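# Flip front cover, snap onto base, leave on conveyor

## Task

Flip the front cover so it faces the correct way, press it onto the base until it clicks in place, put the assembled unit on the conveyor belt, and release it so neither gripper holds it at the end.

## Robot and tools

Robot: two arms of the same model, left_arm and right_arm, each ending in a two-finger parallel gripper. The names are just labels, not sides of a camera image. Their root links sit in the scene frame at left_arm (+0.025, +0.348, 0) m, quat_wxyz (+0.999, 0, 0, -0.041), and right_arm (-0.012, -0.273, 0) m, quat_wxyz (+1.000, 0, 0, -0.008).

Scene frame: origin on the tabletop midway between the arms; +z up, +x out across the table, +y toward left_arm. All positions are in metres and all orientations are quaternions written w first (qw, qx, qy, qz). Gripper frame: fingers point along its +z, and they close and open along its y. The reported end_effector_position is the pinch point between the pads, roughly 1 cm short of the fingertips. Reported hand positions can be slightly wrong, worse at long reach, and arms often stop a centimetre or so short of the command, usually low.

Row layout (used by execute_actions and move): one flat list of 16 numbers covering both arms, even when only one moves: left x, y, z, qw, qx, qy, qz, opening, then right x, y, z, qw, qx, qy, qz, opening. x, y, z and the quaternion are an absolute target pose for that gripper's pinch point in the scene frame, not an offset. Opening runs from -1 (closed) to +1 (fully open, 0.094 m). To keep an arm still, repeat its exact pose and opening from the last result in every row; to keep an orientation, resend the same quaternion rather than copying the reported one, which drifts.

execute_actions(actions): actions is a list of up to 15 actions; each action is a table of up to 15 rows, each row lasting one 1/30 s step, and a short table repeats its last row to fill 15 steps. An empty list just returns state and images. A target more than 0.6 m from the gripper's current position along any of that gripper's own axes gets the action refused for both arms; if the first action fails that check, or any action is malformed, nothing runs. Each step the command is clipped to within 70 mm and 16 degrees of the measured pose, and IK favours position over orientation, so far targets need several actions. The result lists step readings; HELD with an arm label means that arm's row was partly held back.

move(target, speed, blocking): target is one 16-number row as above (absolute poses). The grippers travel straight lines ending together, 0.5 to 10 s, stopping early at 10 s. speed is path top speed in m/s, 0.002 to 0.5, default 0.25; rotation is capped at twice that in rad/s. Openings are applied at the start. Paths ignore obstacles and the other arm, and grippers can overshoot speed near full extension. Faster contact and targets set deeper past contact press harder. The result adds a move: line with the ending (done, off_target, moving, held, fault), any limits (paced = pose clipped; held = some steps blocked, after which the arm may jump fast), and each gripper's distance to its pose. With blocking=false the result comes after 0.5 s while motion continues; further moves or actions are refused until wait or stop shows it ended.

wait(seconds): 0 to 10; arms hold their last command; returns early if a running move ends. stop(): brakes the running move (needs room; fingers keep moving). zoom_image(camera, region): camera is cam_head_left or cam_head_right (both 504x504); region is [x0, y0, x1, y1] pixels from the top-left, at most 504x504. read_manual(section): licence texts only. finished_scene(scene): ends the current scene by number once the goal holds; irreversible.

Result lines: left_arm: ... | right_arm: ... give pinch pose per arm. Hand target lines show where the controller is currently driving each gripper. pose unreachable means the clearance check altered or blocked that arm's command. grip_measured is finger opening on the command scale (last Joint positions entry is metres); it can be off by about 1 mm per gripper. To hold a part, command about 0.03 below grip_measured for a firm grip, less for lighter; pads exert roughly 50-62 N, less on very thin parts, with a brief spike on first contact. MOTOR HOT appears from 75 C; at 90 C that arm stops for 10 s; at 100 C it drops whatever it holds and falls. FAULT lines report stops.

Joint ranges (rad), base to wrist: waist -2.618 to 3.054, shoulder 0 to 3.142, elbow 0 to 3.142, wrist pitch -1.571 to 1.571, wrist yaw -1.571 to 1.571, wrist roll -2.094 to 2.094. Elbows stop just before straight. Each gripper also carries a wrist camera mount near the tcp that can collide.

Avoid: knocking or placing anything off the table, dropping or slamming parts, hard shoves, and arms striking or pushing each other. Held parts may be tugged briefly and loose parts nudged, so grip firmly and recheck images. The robot keeps its last command while you compose replies; quicker, smoother, lower-effort motion is better.

Each tool is called after ">>>" as name(argument=value, ...) on one line, values as JSON.

## Session

>>> execute_actions(actions=[])

Scene clock: 0.00 s.
left_arm: end_effector_position=(+0.5708, +0.0871, +0.2433) grip_measured=+1.000 end_effector_quat_wxyz=(+0.247, -0.563, +0.735, -0.286) | right_arm: end_effector_position=(+0.2415, +0.0037, +0.1136) grip_measured=+1.000 end_effector_quat_wxyz=(-0.133, -0.029, +0.876, +0.462)
Joint positions: left_arm=[-0.427  2.451  2.777 -1.145 -0.211 -1.734  0.094] | right_arm=[ 0.432  1.819  1.189 -0.783 -0.996  0.435  0.094]
Joint velocities: left_arm=[-0.002 -0.007 -0.007 -0.007  0.051 -0.022  0.   ] | right_arm=[ 0.002 -0.022  0.007 -0.007 -0.066 -0.022  0.   ]
Hand target (left_arm): +0.569, +0.089, +0.243; +0.248, -0.563, +0.737, -0.280
Hand target (right_arm): +0.242, +0.005, +0.118; -0.129, -0.035, +0.873, +0.468

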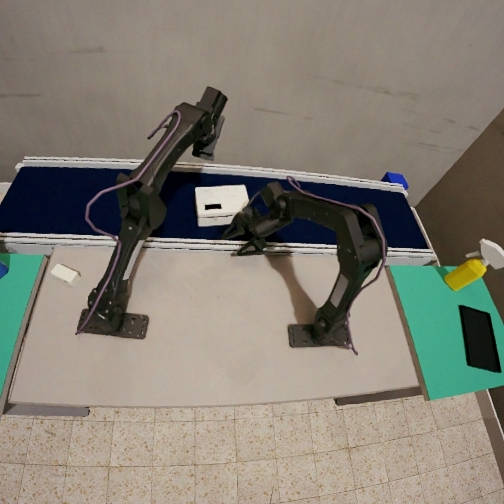

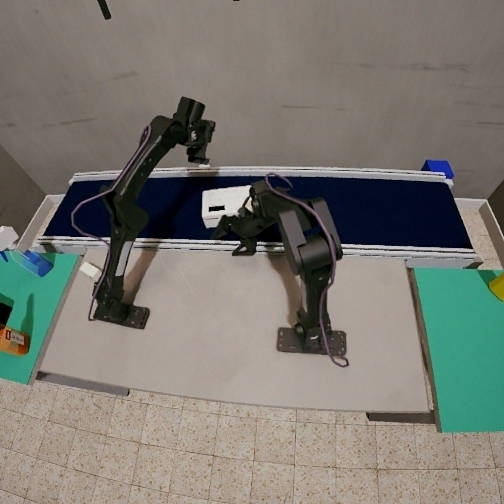

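>>> move(target=[0.25,0.35,0.25,0,0,1,0,1,0.2,-0.3,0.25,0,0,1,0,1])

>>> zoom_image(camera="cam_head_left", region=[160,150,300,260])

>>> zoom_image(camera="cam_head_right", region=[160,150,300,260])

Scene clock: 9.93 s.
left_arm: end_effector_position=(+0.2552, +0.3457, +0.2560) grip_measured=+1.000 end_effector_quat_wxyz=(+0.142, -0.006, +0.990, -0.013) | right_arm: end_effector_position=(+0.2024, -0.2958, +0.2358) grip_measured=+1.000 end_effector_quat_wxyz=(+0.114, +0.004, +0.993, -0.006)
Joint positions: left_arm=[ 0.088  1.265  1.539 -1.56   0.025 -0.01   0.094] | right_arm=[-0.107  1.235  1.446 -1.554 -0.015 -0.113  0.094]
Joint velocities: left_arm=[-0.012  0.017 -0.012  0.037  0.007  0.022  0.   ] | right_arm=[ 0.002 -0.007  0.017  0.007 -0.066  0.037  0.   ]
Hand target (left_arm): +0.249, +0.348, +0.254; +0.139, -0.001, +0.990, -0.006
Hand target (right_arm): +0.200, -0.298, +0.248; +0.135, +0.004, +0.991, -0.013
Off the commanded pose (left_arm): 0.009 m, 16 deg; orientation clipped at the last step of the last action.
Off the commanded pose (right_arm): 0.015 m, 13 deg.
joint sent to its limit (left arm) — the command would take joint 4 (wrist pitch) past its lower limit, so that joint was sent only as far as its limit.
joint sent to its limit (right arm) — the command would take joint 4 (wrist pitch) past its lower limit, so that joint was sent only as far as its limit.
move: off_target (left_arm, right_arm); limits=paced

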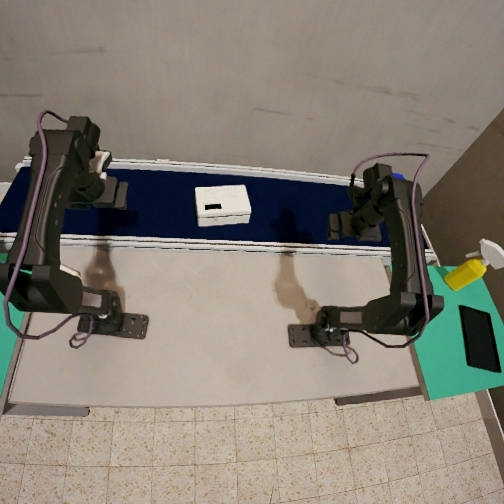

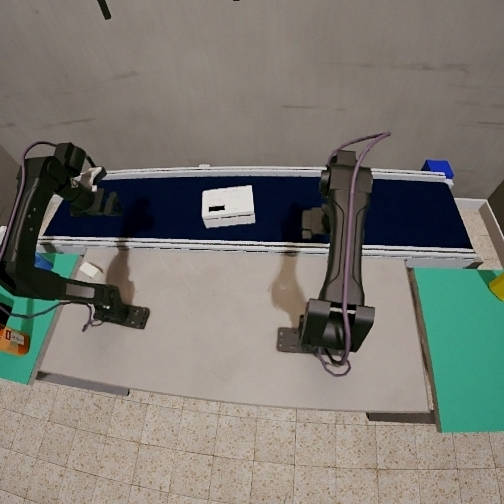

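Region (160, 150, 300, 260) of cam_head_left's 504x504 image, scaled by 3.600, with more detail than that image has; it fills the top 396 rows of this view, and the rest is white.

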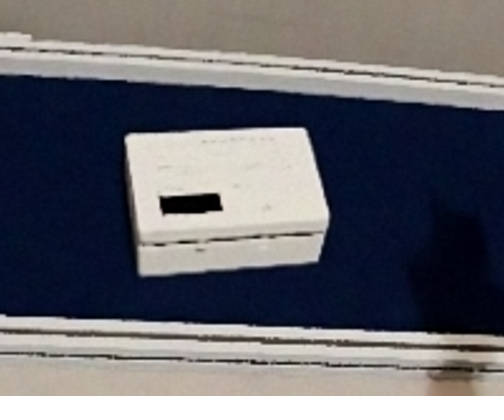

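Region (160, 150, 300, 260) of cam_head_right's 504x504 image, scaled by 3.600, with more detail than that image has; it fills the top 396 rows of this view, and the rest is white.

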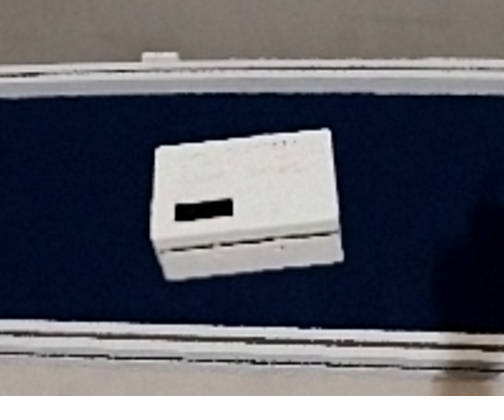

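>>> move(target=[0.36,0.2,0.12,0,0.707,0.707,0,0,0.36,-0.12,0.12,0,0.707,0.707,0,0])

>>> zoom_image(camera="cam_head_left", region=[130,130,330,270])

>>> zoom_image(camera="cam_head_right", region=[130,130,330,270])

Scene clock: 21.53 s.
left_arm: end_effector_position=(+0.3539, +0.2038, +0.1168) grip_measured=+0.002 end_effector_quat_wxyz=(-0.004, +0.701, +0.713, -0.003) | right_arm: end_effector_position=(+0.3591, -0.1248, +0.1177) grip_measured=+0.003 end_effector_quat_wxyz=(+0.002, +0.707, +0.707, +0.001)
Joint positions: left_arm=[-0.332  1.915  1.668 -1.333  0.003  1.139  0.047] | right_arm=[ 0.395  2.076  1.901 -1.393  0.004  1.949  0.047]
Joint velocities: left_arm=[-0.007 -0.007  0.012 -0.007 -0.007  0.051 -0.001] | right_arm=[-0.027 -0.012 -0.002 -0.037 -0.037  0.081 -0.   ]
Hand target (left_arm): +0.359, +0.200, +0.118; +0.000, +0.707, +0.707, +0.001
Hand target (right_arm): +0.360, -0.122, +0.119; +0.001, +0.708, +0.707, -0.003
Off the commanded pose (left_arm): 0.008 m, 1 deg.
Off the commanded pose (right_arm): 0.005 m, 0 deg.
move: done

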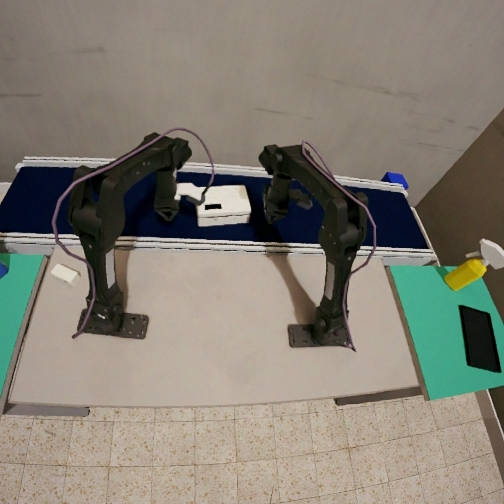

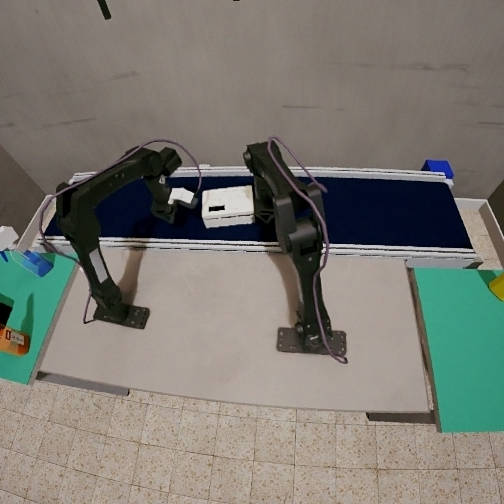

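Region (130, 130, 330, 270) of cam_head_left's 504x504 image, scaled by 2.520, with more detail than that image has; it fills the top 353 rows of this view, and the rest is white.

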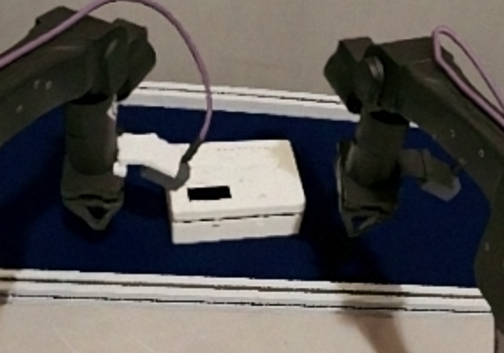

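Region (130, 130, 330, 270) of cam_head_right's 504x504 image, scaled by 2.520, with more detail than that image has; it fills the top 353 rows of this view, and the rest is white.

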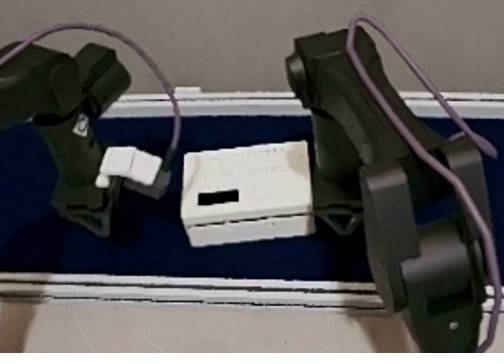

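>>> move(target=[0.36,0.23,0.03,0,0.707,0.707,0,1,0.36,-0.15,0.12,0,0.707,0.707,0,1], speed=0.03)

>>> zoom_image(camera="cam_head_left", region=[130,130,330,270])

>>> zoom_image(camera="cam_head_right", region=[130,130,330,270])

Scene clock: 33.63 s.
left_arm: end_effector_position=(+0.3607, +0.2267, +0.0431) grip_measured=+1.000 end_effector_quat_wxyz=(+0.011, +0.705, +0.709, +0.004) | right_arm: end_effector_position=(+0.3630, -0.1455, +0.1137) grip_measured=+1.000 end_effector_quat_wxyz=(-0.003, +0.707, +0.707, -0.005)
Joint positions: left_arm=[-0.266  1.919  1.375 -1.003  0.003  1.217  0.094] | right_arm=[ 0.34   2.076  1.885 -1.392 -0.001  1.895  0.094]
Joint velocities: left_arm=[-0.017 -0.002  0.017 -0.007  0.007 -0.081  0.   ] | right_arm=[-0.017  0.002 -0.007  0.037 -0.037  0.007  0.   ]
Hand target (left_arm): +0.358, +0.231, +0.030; -0.000, +0.707, +0.707, -0.001
Hand target (right_arm): +0.360, -0.150, +0.120; -0.000, +0.707, +0.707, -0.000
Off the commanded pose (left_arm): 0.014 m, 1 deg.
Off the commanded pose (right_arm): 0.008 m, 1 deg.
move: off_target (left_arm)

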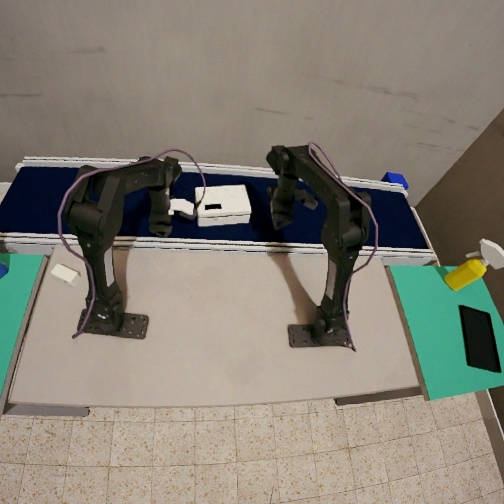

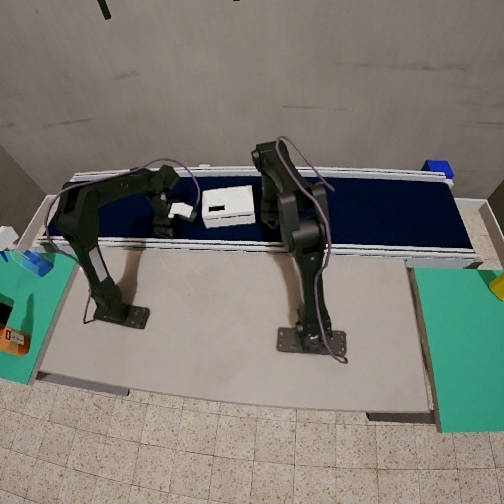

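Region (130, 130, 330, 270) of cam_head_left's 504x504 image, scaled by 2.520, with more detail than that image has; it fills the top 353 rows of this view, and the rest is white.

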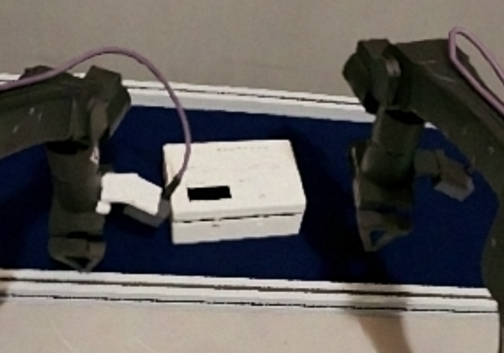

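Region (130, 130, 330, 270) of cam_head_right's 504x504 image, scaled by 2.520, with more detail than that image has; it fills the top 353 rows of this view, and the rest is white.

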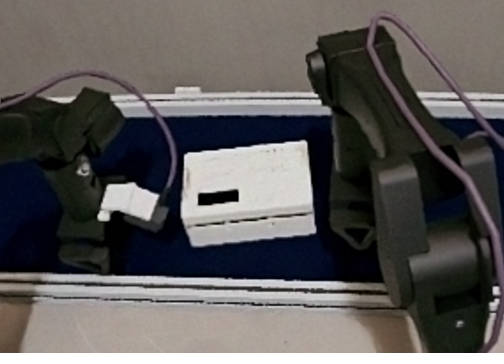

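>>> move(target=[0.3,0.3,0.15,0,0.707,0.707,0,1,0.37,-0.05,0.16,0,-0.087,0.996,0,0])

>>> move(target=[0.3,0.3,0.15,0,0.707,0.707,0,1,0.38,0.062,0.135,0,-0.766,0.643,0,0])

>>> zoom_image(camera="cam_head_left", region=[130,130,330,270])

>>> zoom_image(camera="cam_head_right", region=[130,130,330,270])

Scene clock: 52.37 s.
left_arm: end_effector_position=(+0.3003, +0.2971, +0.1393) grip_measured=+1.000 end_effector_quat_wxyz=(-0.009, +0.705, +0.709, -0.008) | right_arm: end_effector_position=(+0.3703, -0.0534, +0.1600) grip_measured=+0.003 end_effector_quat_wxyz=(+0.042, -0.079, +0.996, +0.021)
Joint positions: left_arm=[-0.102  1.623  1.404 -1.377  0.003  1.382  0.094] | right_arm=[ 0.533  2.214  2.286 -1.55  -0.002  0.36   0.047]
Joint velocities: left_arm=[-0.017 -0.002 -0.002 -0.007 -0.051  0.022  0.   ] | right_arm=[-0.022 -0.007 -0.012 -0.066 -0.022  0.022  0.   ]
Hand target (left_arm): +0.301, +0.299, +0.151; +0.000, +0.707, +0.707, -0.001
Hand target (right_arm): +0.371, -0.050, +0.160; +0.041, -0.087, +0.995, +0.019
Off the commanded pose (left_arm): 0.011 m, 1 deg.
Off the commanded pose (right_arm): 0.003 m, 5 deg.
joint sent to its limit (right arm) — the command would take joint 4 (wrist pitch) past its lower limit, so that joint was sent only as far as its limit.
move: off_target (left_arm, right_arm)

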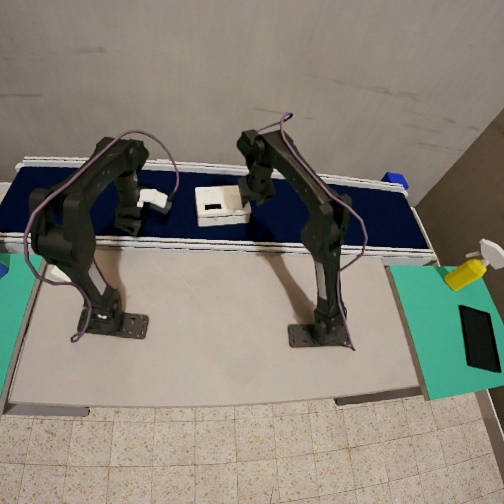

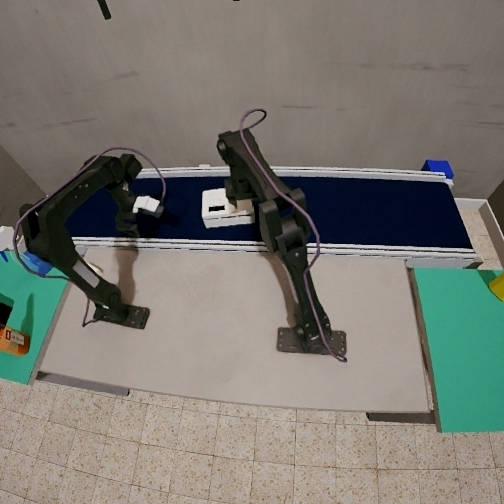

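Scene clock: 56.10 s.
left_arm: end_effector_position=(+0.3003, +0.2971, +0.1393) grip_measured=+1.000 end_effector_quat_wxyz=(-0.009, +0.706, +0.708, -0.008) | right_arm: end_effector_position=(+0.3814, +0.0578, +0.1347) grip_measured=+0.003 end_effector_quat_wxyz=(-0.102, +0.757, -0.645, +0.018)
Joint positions: left_arm=[-0.102  1.623  1.404 -1.377  0.003  1.383  0.094] | right_arm=[ 0.713  2.518  2.707 -1.553  0.001 -1.033  0.047]
Joint velocities: left_arm=[ 0.012 -0.007 -0.007 -0.007  0.081  0.051  0.   ] | right_arm=[-0.002 -0.002 -0.027  0.037  0.007 -0.037 -0.001]
Hand target (left_arm): +0.300, +0.300, +0.150; -0.000, +0.707, +0.707, +0.000
Hand target (right_arm): +0.381, +0.062, +0.134; -0.103, +0.762, -0.639, +0.019
Off the commanded pose (left_arm): 0.011 m, 1 deg.
Off the commanded pose (right_arm): 0.004 m, 12 deg.
joint sent to its limit (right arm) — the command would take joint 4 (wrist pitch) past its lower limit, so that joint was sent only as far as its limit.
move: off_target (left_arm, right_arm)

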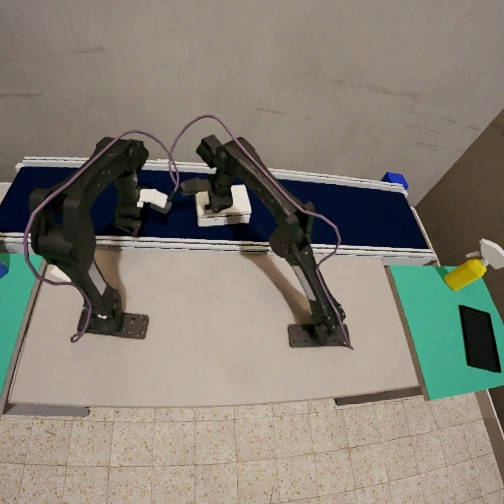

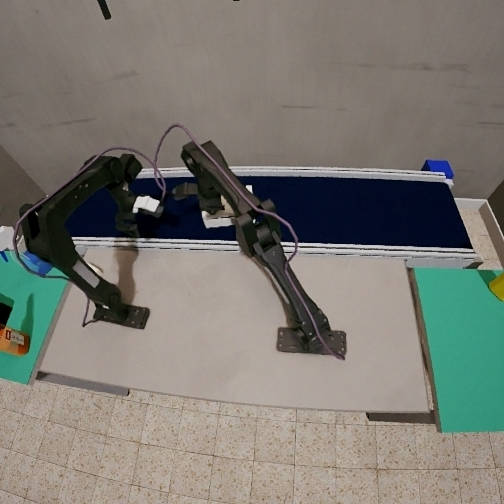

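Region (130, 130, 330, 270) of cam_head_left's 504x504 image, scaled by 2.520, with more detail than that image has; it fills the top 353 rows of this view, and the rest is white.

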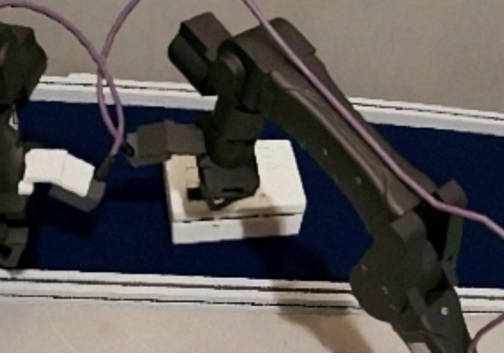

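Region (130, 130, 330, 270) of cam_head_right's 504x504 image, scaled by 2.520, with more detail than that image has; it fills the top 353 rows of this view, and the rest is white.

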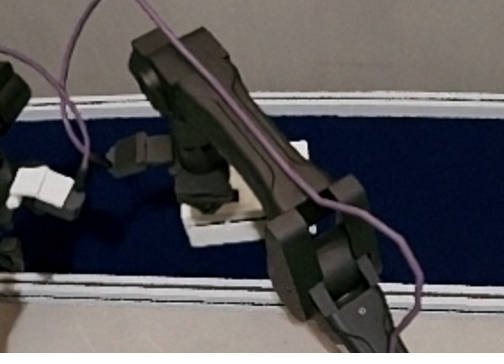

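>>> move(target=[0.2,0.4,0.15,0,0.707,0.707,0,1,0.43,-0.11,0.15,0.299,-0.641,0.641,0.299,0.4])

>>> move(target=[0.2,0.4,0.15,0,0.707,0.707,0,1,0.435,-0.11,0.065,0.299,-0.641,0.641,0.299,0.4], speed=0.1)

>>> zoom_image(camera="cam_head_left", region=[130,130,330,270])

Scene clock: 72.47 s.
left_arm: end_effector_position=(+0.2100, +0.4021, +0.1524) grip_measured=+1.000 end_effector_quat_wxyz=(+0.005, +0.705, +0.709, +0.008) | right_arm: end_effector_position=(+0.4276, -0.1151, +0.1462) grip_measured=+0.397 end_effector_quat_wxyz=(-0.294, +0.639, -0.647, -0.293)
Joint positions: left_arm=[ 0.363  1.254  1.138 -1.437  0.     1.847  0.094] | right_arm=[ 0.066  2.236  2.022 -1.289 -0.854 -1.477  0.066]
Joint velocities: left_arm=[ 0.012 -0.017 -0.002 -0.037 -0.007 -0.022  0.   ] | right_arm=[ 0.002  0.002 -0.002 -0.007  0.051 -0.022  0.   ]
Hand target (left_arm): +0.199, +0.400, +0.151; +0.001, +0.707, +0.707, -0.002
Hand target (right_arm): +0.428, -0.111, +0.151; -0.299, +0.640, -0.640, -0.302
Off the commanded pose (left_arm): 0.010 m, 1 deg.
Off the commanded pose (right_arm): 0.007 m, 1 deg.
move: done

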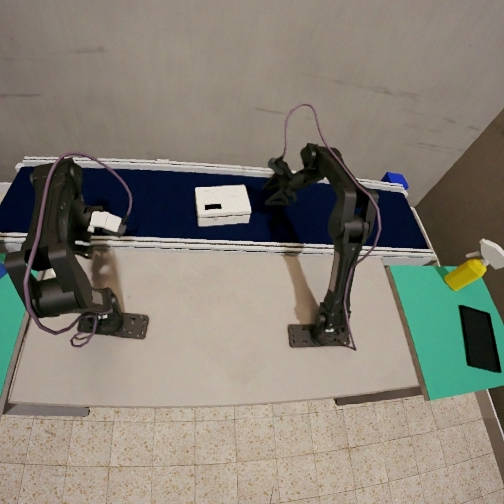

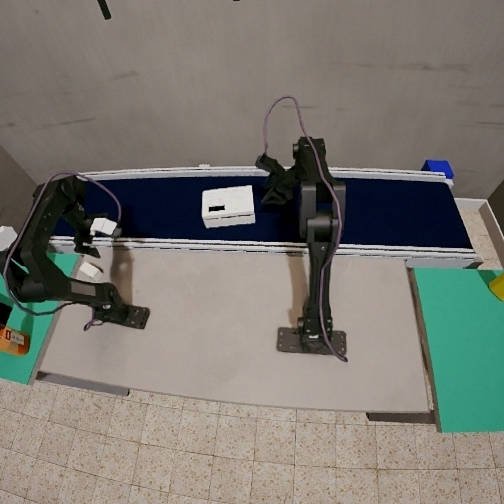

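Scene clock: 73.80 s.
left_arm: end_effector_position=(+0.2100, +0.4021, +0.1524) grip_measured=+1.000 end_effector_quat_wxyz=(+0.005, +0.705, +0.709, +0.008) | right_arm: end_effector_position=(+0.4377, -0.1150, +0.0704) grip_measured=+0.397 end_effector_quat_wxyz=(-0.298, +0.642, -0.645, -0.287)
Joint positions: left_arm=[ 0.363  1.254  1.138 -1.437  0.     1.847  0.094] | right_arm=[ 0.066  2.305  1.838 -1.023 -0.85  -1.479  0.066]
Joint velocities: left_arm=[ 0.007  0.002 -0.007  0.037  0.037  0.037  0.   ] | right_arm=[-0.002 -0.002 -0.002 -0.051  0.037 -0.007 -0.   ]
Hand target (left_arm): +0.200, +0.400, +0.150; +0.000, +0.707, +0.707, -0.000
Hand target (right_arm): +0.434, -0.110, +0.065; -0.298, +0.641, -0.641, -0.299
Off the commanded pose (left_arm): 0.010 m, 1 deg.
Off the commanded pose (right_arm): 0.008 m, 1 deg.
move: done

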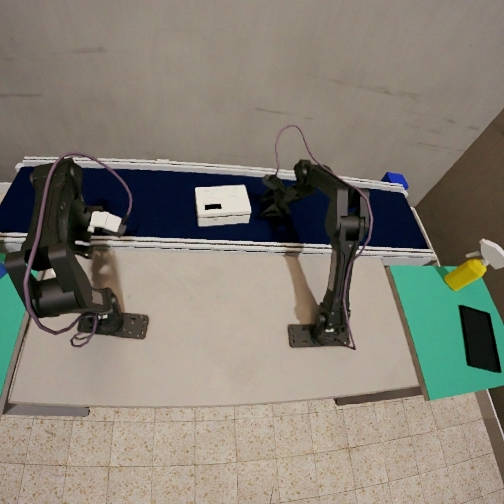

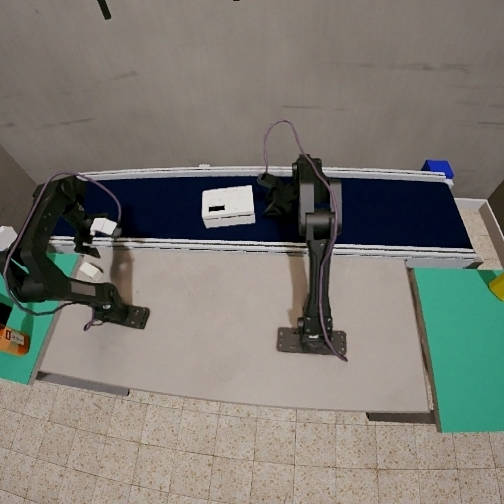

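Region (130, 130, 330, 270) of cam_head_left's 504x504 image, scaled by 2.520, with more detail than that image has; it fills the top 353 rows of this view, and the rest is white.

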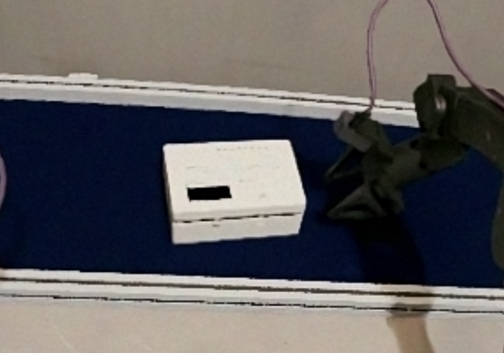

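>>> move(target=[0.2,0.4,0.15,0,0.707,0.707,0,1,0.435,-0.02,0.058,0.299,-0.641,0.641,0.299,0.4], speed=0.03)

>>> zoom_image(camera="cam_head_left", region=[130,130,330,270])

Scene clock: 81.67 s.
left_arm: end_effector_position=(+0.2100, +0.4021, +0.1524) grip_measured=+1.000 end_effector_quat_wxyz=(+0.005, +0.705, +0.709, +0.008) | right_arm: end_effector_position=(+0.4416, -0.0262, +0.0704) grip_measured=+0.397 end_effector_quat_wxyz=(-0.306, +0.645, -0.641, -0.283)
Joint positions: left_arm=[ 0.363  1.254  1.138 -1.437  0.     1.847  0.094] | right_arm=[ 0.258  2.305  1.821 -0.778 -0.816 -1.201  0.066]
Joint velocities: left_arm=[ 0.007  0.017 -0.012 -0.037  0.007 -0.051  0.   ] | right_arm=[-0.012  0.002 -0.012 -0.125  0.037 -0.007  0.   ]
Hand target (left_arm): +0.200, +0.400, +0.150; +0.000, +0.707, +0.707, -0.000
Hand target (right_arm): +0.435, -0.021, +0.058; -0.298, +0.642, -0.641, -0.299
Off the commanded pose (left_arm): 0.010 m, 1 deg.
Off the commanded pose (right_arm): 0.015 m, 2 deg.
move: off_target (right_arm)

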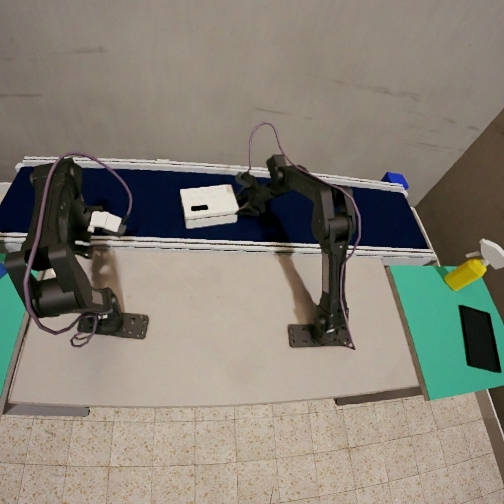

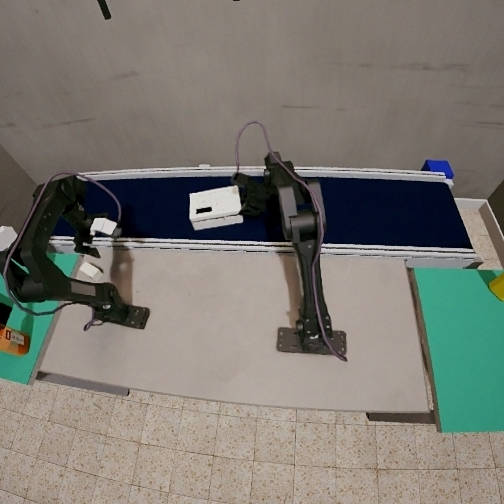

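Region (130, 130, 330, 270) of cam_head_left's 504x504 image, scaled by 2.520, with more detail than that image has; it fills the top 353 rows of this view, and the rest is white.

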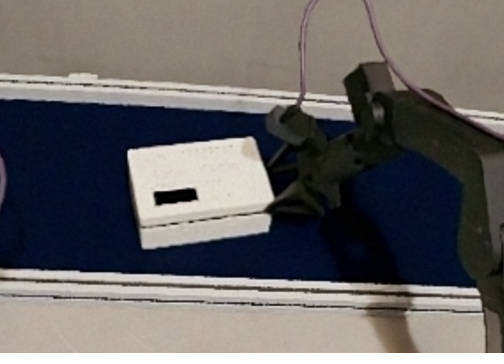

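>>> move(target=[0.2,0.42,0.15,0,0.707,0.707,0,1,0.385,0.10,0.052,0.299,-0.641,0.641,0.299,0.4], speed=0.03)

>>> zoom_image(camera="cam_head_left", region=[80,130,280,270])

Scene clock: 92.00 s.
left_arm: end_effector_position=(+0.2037, +0.4201, +0.1524) grip_measured=+1.000 end_effector_quat_wxyz=(+0.004, +0.706, +0.708, +0.008) | right_arm: end_effector_position=(+0.3959, +0.0981, +0.0568) grip_measured=+0.397 end_effector_quat_wxyz=(-0.309, +0.642, -0.639, -0.291)
Joint positions: left_arm=[ 0.463  1.254  1.138 -1.437  0.     1.947  0.094] | right_arm=[ 0.538  2.289  1.697 -0.419 -0.714 -0.84   0.066]
Joint velocities: left_arm=[ 0.002  0.017 -0.002  0.037 -0.051  0.007  0.   ] | right_arm=[-0.012  0.007 -0.027  0.037  0.066 -0.022  0.001]
Hand target (left_arm): +0.200, +0.420, +0.150; +0.001, +0.707, +0.707, -0.000
Hand target (right_arm): +0.386, +0.100, +0.052; -0.297, +0.642, -0.641, -0.298
Off the commanded pose (left_arm): 0.004 m, 1 deg.
Off the commanded pose (right_arm): 0.012 m, 1 deg.
move: off_target (right_arm)

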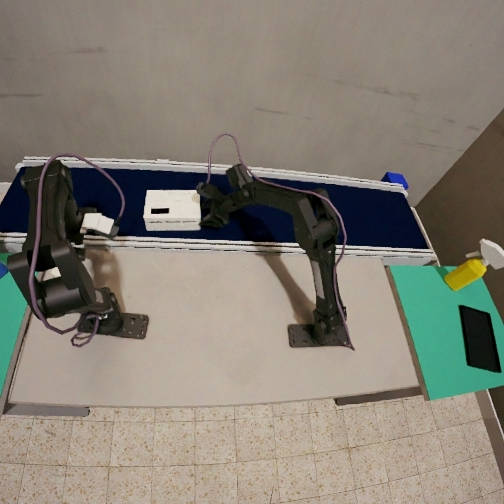

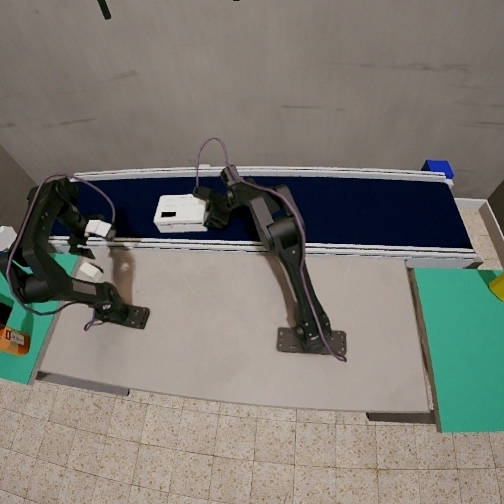

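Region (80, 130, 280, 270) of cam_head_left's 504x504 image, scaled by 2.520, with more detail than that image has; it fills the top 353 rows of this view, and the rest is white.

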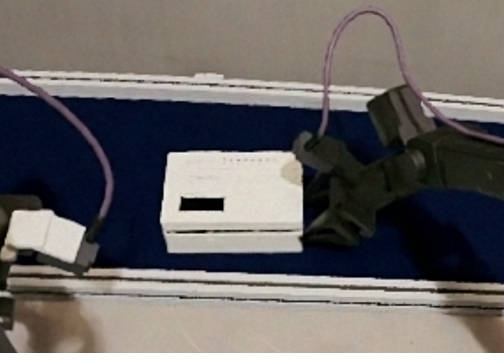

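>>> move(target=[0.2,0.42,0.15,0,0.707,0.707,0,1,0.36,0.18,0.052,0.299,-0.641,0.641,0.299,0.4], speed=0.04)

>>> move(target=[0.22,0.40,0.15,0,0,1,0,0,0.36,0.0,0.09,0.299,-0.641,0.641,0.299,0.4], speed=0.4)

>>> move(target=[0.27,0.32,0.14,0,-0.707,0.707,0,0,0.36,0.0,0.09,0.299,-0.641,0.641,0.299,0.4], speed=0.4)

>>> zoom_image(camera="cam_head_left", region=[60,140,220,260])

>>> zoom_image(camera="cam_head_right", region=[60,140,220,260])

Scene clock: 101.20 s.
left_arm: end_effector_position=(+0.2037, +0.4201, +0.1524) grip_measured=+1.000 end_effector_quat_wxyz=(+0.004, +0.706, +0.708, +0.008) | right_arm: end_effector_position=(+0.3607, +0.1729, +0.0567) grip_measured=+0.397 end_effector_quat_wxyz=(-0.301, +0.641, -0.641, -0.295)
Joint positions: left_arm=[ 0.463  1.254  1.138 -1.437  0.     1.948  0.094] | right_arm=[ 0.708  2.335  1.764 -0.345 -0.623 -0.66   0.066]
Joint velocities: left_arm=[-0.002 -0.012  0.002 -0.037  0.037 -0.007  0.   ] | right_arm=[-0.012  0.002  0.012 -0.037  0.066 -0.037 -0.   ]
Hand target (left_arm): +0.200, +0.420, +0.150; +0.000, +0.707, +0.707, -0.000
Hand target (right_arm): +0.361, +0.180, +0.052; -0.299, +0.641, -0.641, -0.298
Off the commanded pose (left_arm): 0.004 m, 1 deg.
Off the commanded pose (right_arm): 0.009 m, 1 deg.
move: done

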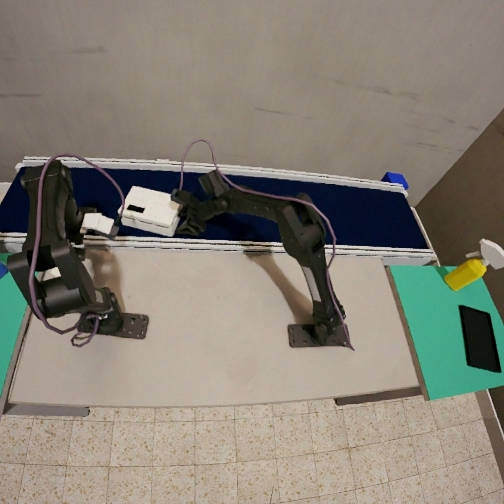

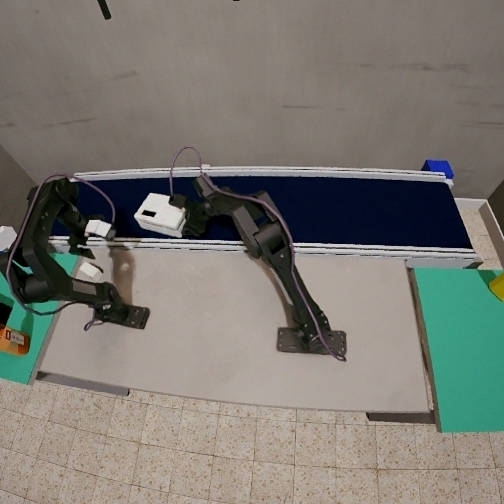

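Scene clock: 103.87 s.
left_arm: end_effector_position=(+0.2119, +0.3992, +0.1465) grip_measured=+0.002 end_effector_quat_wxyz=(-0.008, +0.003, +1.000, -0.002) | right_arm: end_effector_position=(+0.3674, +0.0034, +0.0846) grip_measured=+0.397 end_effector_quat_wxyz=(-0.302, +0.641, -0.643, -0.291)
Joint positions: left_arm=[ 0.346  1.288  1.138 -1.437  0.     0.269  0.047] | right_arm=[ 0.371  2.038  1.434 -0.559 -0.787 -1.04   0.066]
Joint velocities: left_arm=[-0.022  0.012  0.022  0.022 -0.051 -0.051 -0.   ] | right_arm=[ 0.002 -0.022 -0.027 -0.081 -0.022 -0.037 -0.002]
Hand target (left_arm): +0.220, +0.400, +0.150; +0.000, -0.000, +1.000, +0.000
Hand target (right_arm): +0.359, +0.001, +0.091; -0.300, +0.640, -0.641, -0.300
Off the commanded pose (left_arm): 0.009 m, 1 deg.
Off the commanded pose (right_arm): 0.010 m, 1 deg.
move: done

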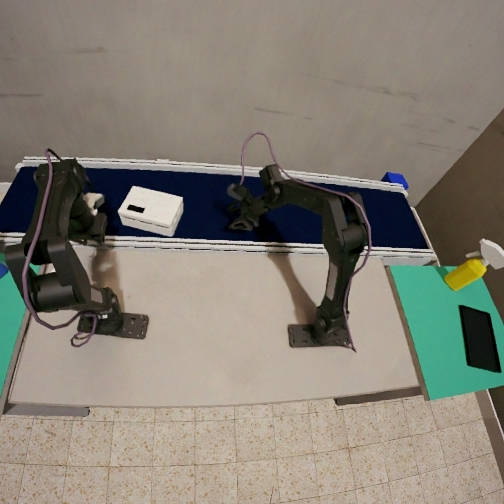

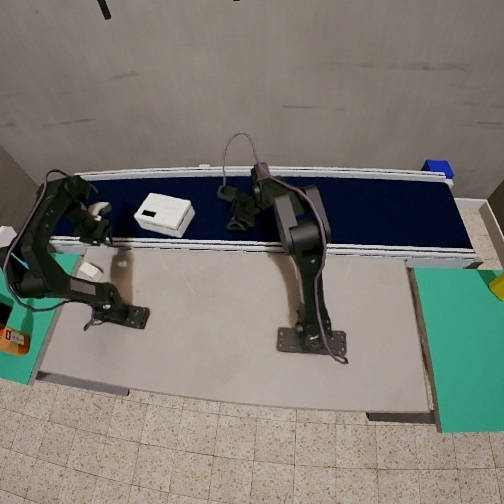

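Scene clock: 106.53 s.
left_arm: end_effector_position=(+0.2630, +0.3201, +0.1372) grip_measured=+0.002 end_effector_quat_wxyz=(+0.008, +0.705, -0.709, -0.001) | right_arm: end_effector_position=(+0.3661, +0.0026, +0.0837) grip_measured=+0.397 end_effector_quat_wxyz=(-0.300, +0.642, -0.643, -0.290)
Joint positions: left_arm=[-0.03   1.457  1.235 -1.361  0.011 -1.677  0.047] | right_arm=[ 0.371  2.038  1.434 -0.568 -0.785 -1.048  0.066]
Joint velocities: left_arm=[-0.002 -0.007 -0.002 -0.022 -0.007  0.007 -0.001] | right_arm=[-0.002 -0.002  0.007 -0.007 -0.022 -0.022 -0.001]
Hand target (left_arm): +0.271, +0.320, +0.139; -0.001, +0.707, -0.707, -0.001
Hand target (right_arm): +0.360, +0.000, +0.090; -0.299, +0.641, -0.641, -0.299
Off the commanded pose (left_arm): 0.008 m, 1 deg.
Off the commanded pose (right_arm): 0.009 m, 1 deg.
move: done

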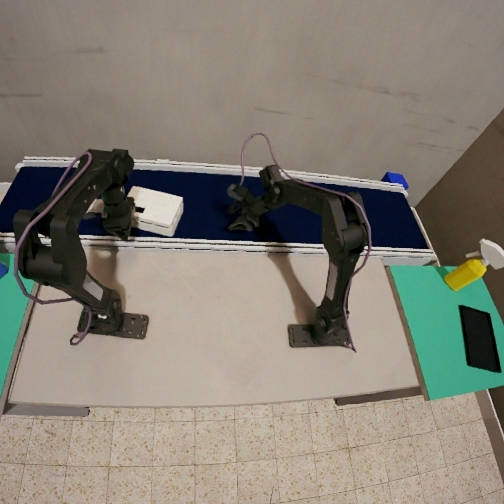

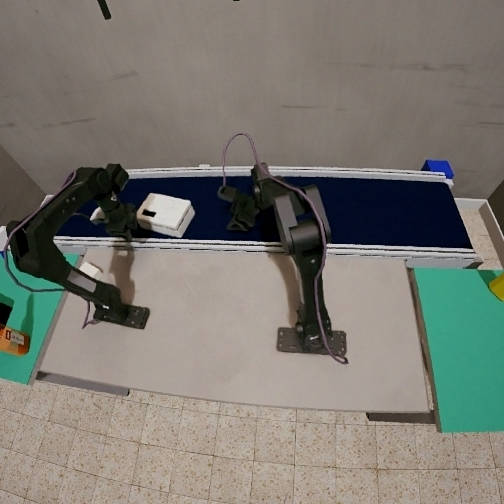

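Region (60, 140, 220, 260) of cam_head_left's 504x504 image, scaled by 3.150, with more detail than that image has; it fills the top 378 rows of this view, and the rest is white.

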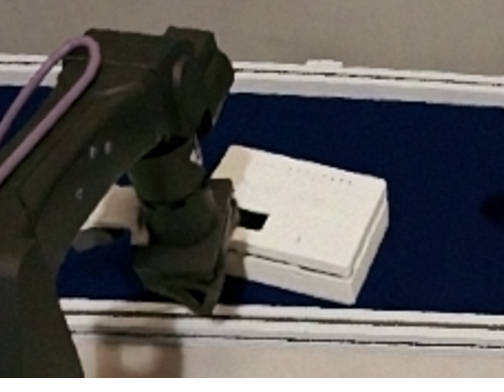

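Region (60, 140, 220, 260) of cam_head_right's 504x504 image, scaled by 3.150, with more detail than that image has; it fills the top 378 rows of this view, and the rest is white.

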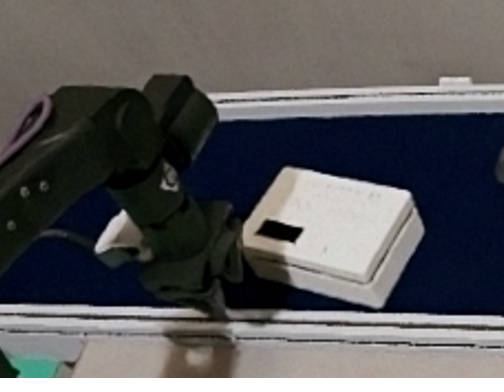

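>>> move(target=[0.368,0.318,0.125,0,-0.609,0.793,0,0,0.36,0.0,0.09,0.299,-0.641,0.641,0.299,0.4], speed=0.1)

>>> zoom_image(camera="cam_head_left", region=[90,160,210,250])

>>> zoom_image(camera="cam_head_right", region=[90,160,210,250])

Scene clock: 116.43 s.
left_arm: end_effector_position=(+0.3621, +0.3150, +0.1226) grip_measured=+0.002 end_effector_quat_wxyz=(-0.005, -0.612, +0.791, -0.002) | right_arm: end_effector_position=(+0.3661, +0.0026, +0.0836) grip_measured=+0.397 end_effector_quat_wxyz=(-0.299, +0.642, -0.643, -0.290)
Joint positions: left_arm=[-0.012  1.829  1.577 -1.324  0.011 -1.411  0.047] | right_arm=[ 0.371  2.038  1.434 -0.568 -0.785 -1.048  0.066]
Joint velocities: left_arm=[ 0.002  0.002  0.012  0.007  0.022 -0.007  0.001] | right_arm=[ 0.002  0.002 -0.012 -0.007 -0.007  0.051  0.001]
Hand target (left_arm): +0.368, +0.319, +0.124; +0.000, -0.609, +0.793, -0.000
Hand target (right_arm): +0.360, +0.000, +0.090; -0.299, +0.641, -0.641, -0.299
Off the commanded pose (left_arm): 0.007 m, 1 deg.
Off the commanded pose (right_arm): 0.009 m, 1 deg.
move: done

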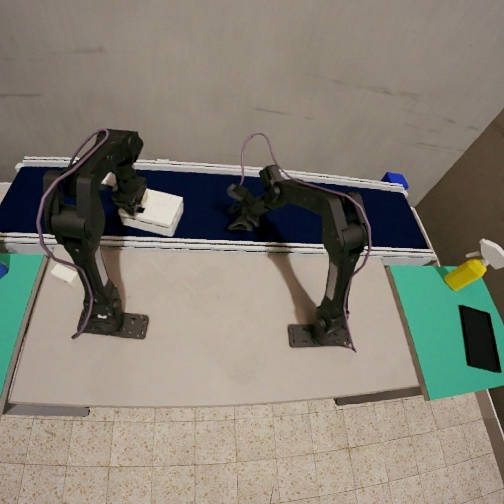

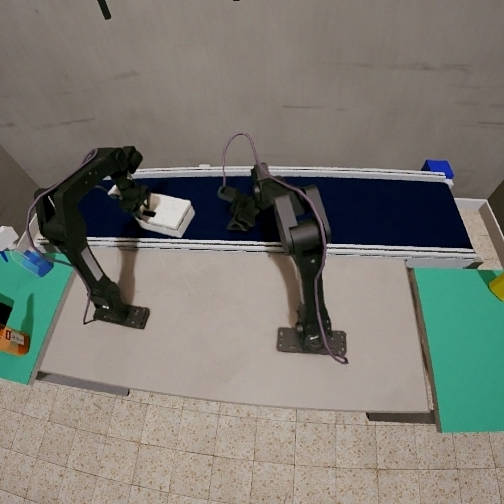

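Region (90, 160, 210, 250) of cam_head_left's 504x504 image, scaled by 4.200, with more detail than that image has; it fills the top 378 rows of this view, and the rest is white.

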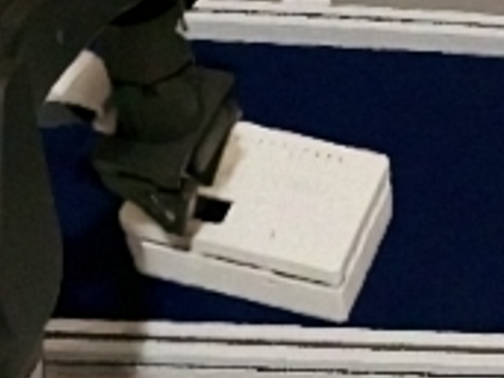

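Region (90, 160, 210, 250) of cam_head_right's 504x504 image, scaled by 4.200, with more detail than that image has; it fills the top 378 rows of this view, and the rest is white.

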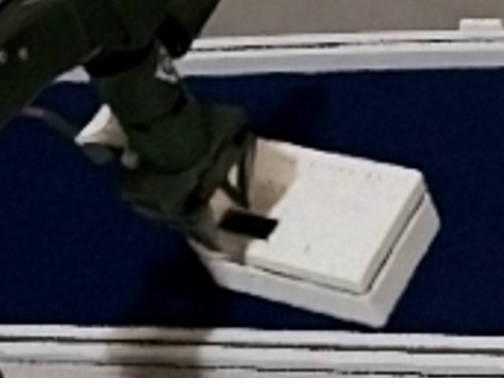

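>>> move(target=[0.352,0.324,0.108,0,-0.609,0.793,0,-0.05,0.36,0.0,0.09,0.299,-0.641,0.641,0.299,0.4], speed=0.03)

>>> zoom_image(camera="cam_head_left", region=[90,160,210,250])

>>> zoom_image(camera="cam_head_right", region=[90,160,210,250])

Scene clock: 126.27 s.
left_arm: end_effector_position=(+0.3536, +0.3196, +0.1059) grip_measured=-0.048 end_effector_quat_wxyz=(-0.009, -0.611, +0.792, +0.001) | right_arm: end_effector_position=(+0.3661, +0.0026, +0.0836) grip_measured=+0.397 end_effector_quat_wxyz=(-0.299, +0.642, -0.643, -0.290)
Joint positions: left_arm=[-0.001  1.808  1.485 -1.262  0.011 -1.398  0.045] | right_arm=[ 0.371  2.038  1.434 -0.568 -0.785 -1.048  0.066]
Joint velocities: left_arm=[-0.007  0.007 -0.012  0.007 -0.051  0.037  0.   ] | right_arm=[ 0.002  0.002  0.002  0.051  0.066  0.007 -0.001]
Hand target (left_arm): +0.352, +0.324, +0.108; -0.000, -0.609, +0.793, +0.000
Hand target (right_arm): +0.360, +0.000, +0.090; -0.299, +0.641, -0.641, -0.299
Off the commanded pose (left_arm): 0.005 m, 1 deg.
Off the commanded pose (right_arm): 0.009 m, 1 deg.
move: done

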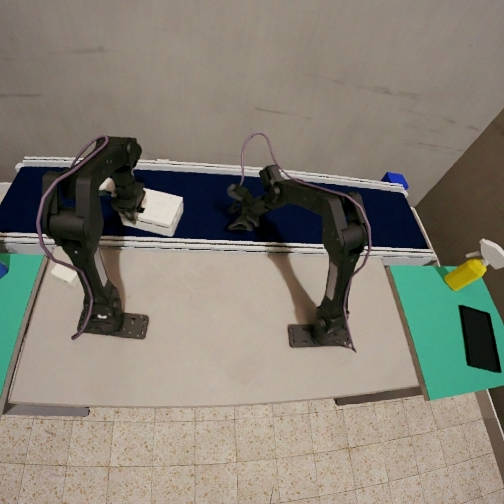

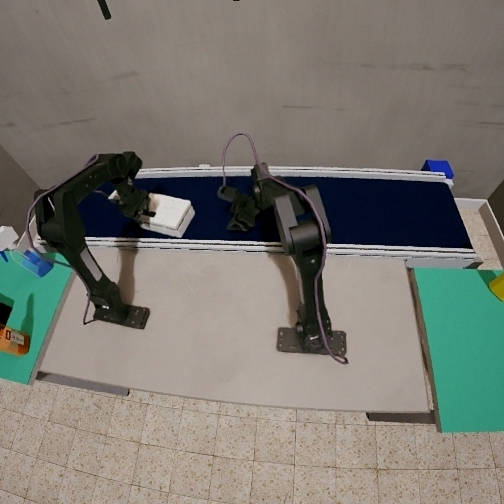

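Region (90, 160, 210, 250) of cam_head_left's 504x504 image, scaled by 4.200, with more detail than that image has; it fills the top 378 rows of this view, and the rest is white.

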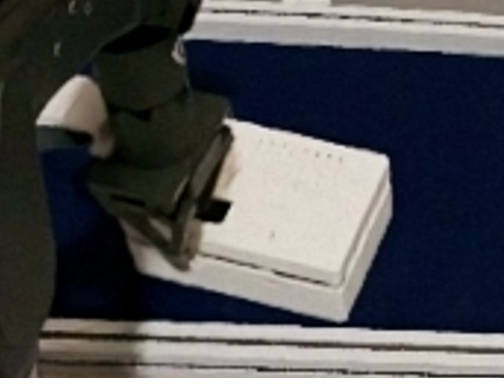

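Region (90, 160, 210, 250) of cam_head_right's 504x504 image, scaled by 4.200, with more detail than that image has; it fills the top 378 rows of this view, and the rest is white.

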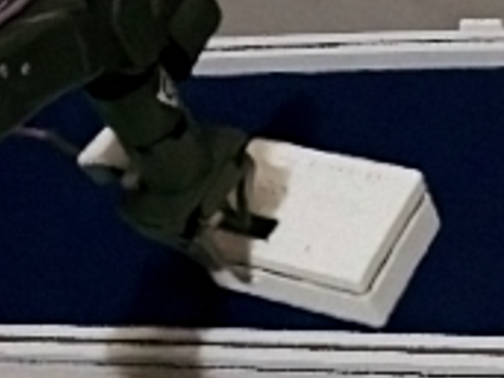

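>>> move(target=[0.356,0.322,0.094,0,-0.609,0.793,0,-0.05,0.36,0.0,0.09,0.299,-0.641,0.641,0.299,0.4], speed=0.02)

>>> zoom_image(camera="cam_head_left", region=[90,160,210,250])

>>> zoom_image(camera="cam_head_right", region=[90,160,210,250])

Scene clock: 131.13 s.
left_arm: end_effector_position=(+0.3578, +0.3192, +0.0980) grip_measured=-0.048 end_effector_quat_wxyz=(-0.002, -0.611, +0.792, -0.006) | right_arm: end_effector_position=(+0.3661, +0.0026, +0.0836) grip_measured=+0.397 end_effector_quat_wxyz=(-0.299, +0.642, -0.643, -0.290)
Joint positions: left_arm=[-0.001  1.808  1.453 -1.211  0.011 -1.397  0.045] | right_arm=[ 0.371  2.038  1.434 -0.568 -0.785 -1.048  0.066]
Joint velocities: left_arm=[-0.012 -0.012 -0.007 -0.007  0.007 -0.051  0.   ] | right_arm=[ 0.002  0.002  0.007 -0.051  0.022  0.007 -0.001]
Hand target (left_arm): +0.356, +0.322, +0.094; -0.000, -0.609, +0.793, +0.000
Hand target (right_arm): +0.360, +0.000, +0.090; -0.299, +0.641, -0.641, -0.299
Off the commanded pose (left_arm): 0.005 m, 1 deg.
Off the commanded pose (right_arm): 0.009 m, 1 deg.
move: done

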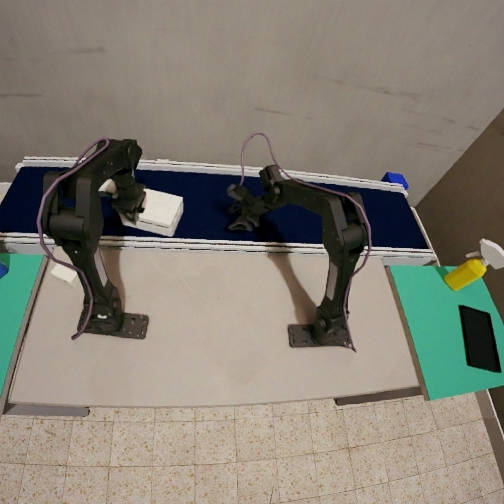

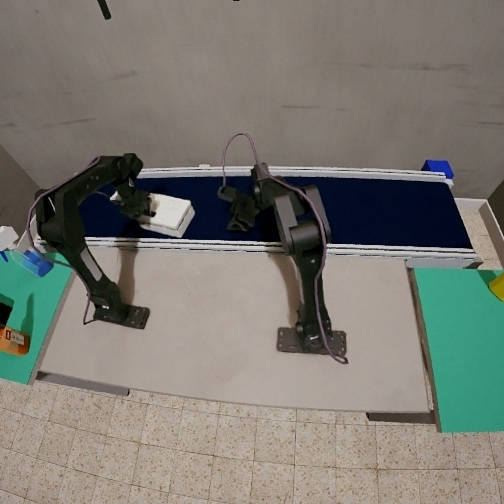

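Region (90, 160, 210, 250) of cam_head_left's 504x504 image, scaled by 4.200, with more detail than that image has; it fills the top 378 rows of this view, and the rest is white.

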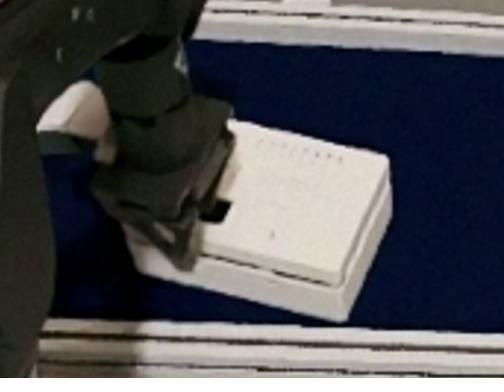

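Region (90, 160, 210, 250) of cam_head_right's 504x504 image, scaled by 4.200, with more detail than that image has; it fills the top 378 rows of this view, and the rest is white.

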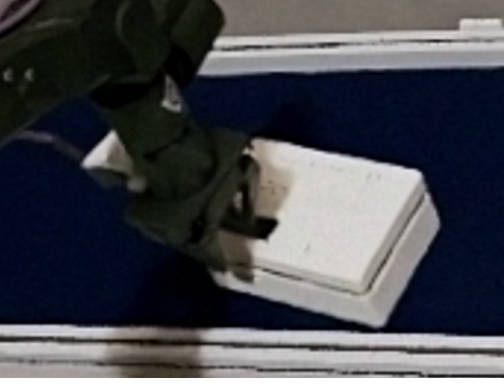

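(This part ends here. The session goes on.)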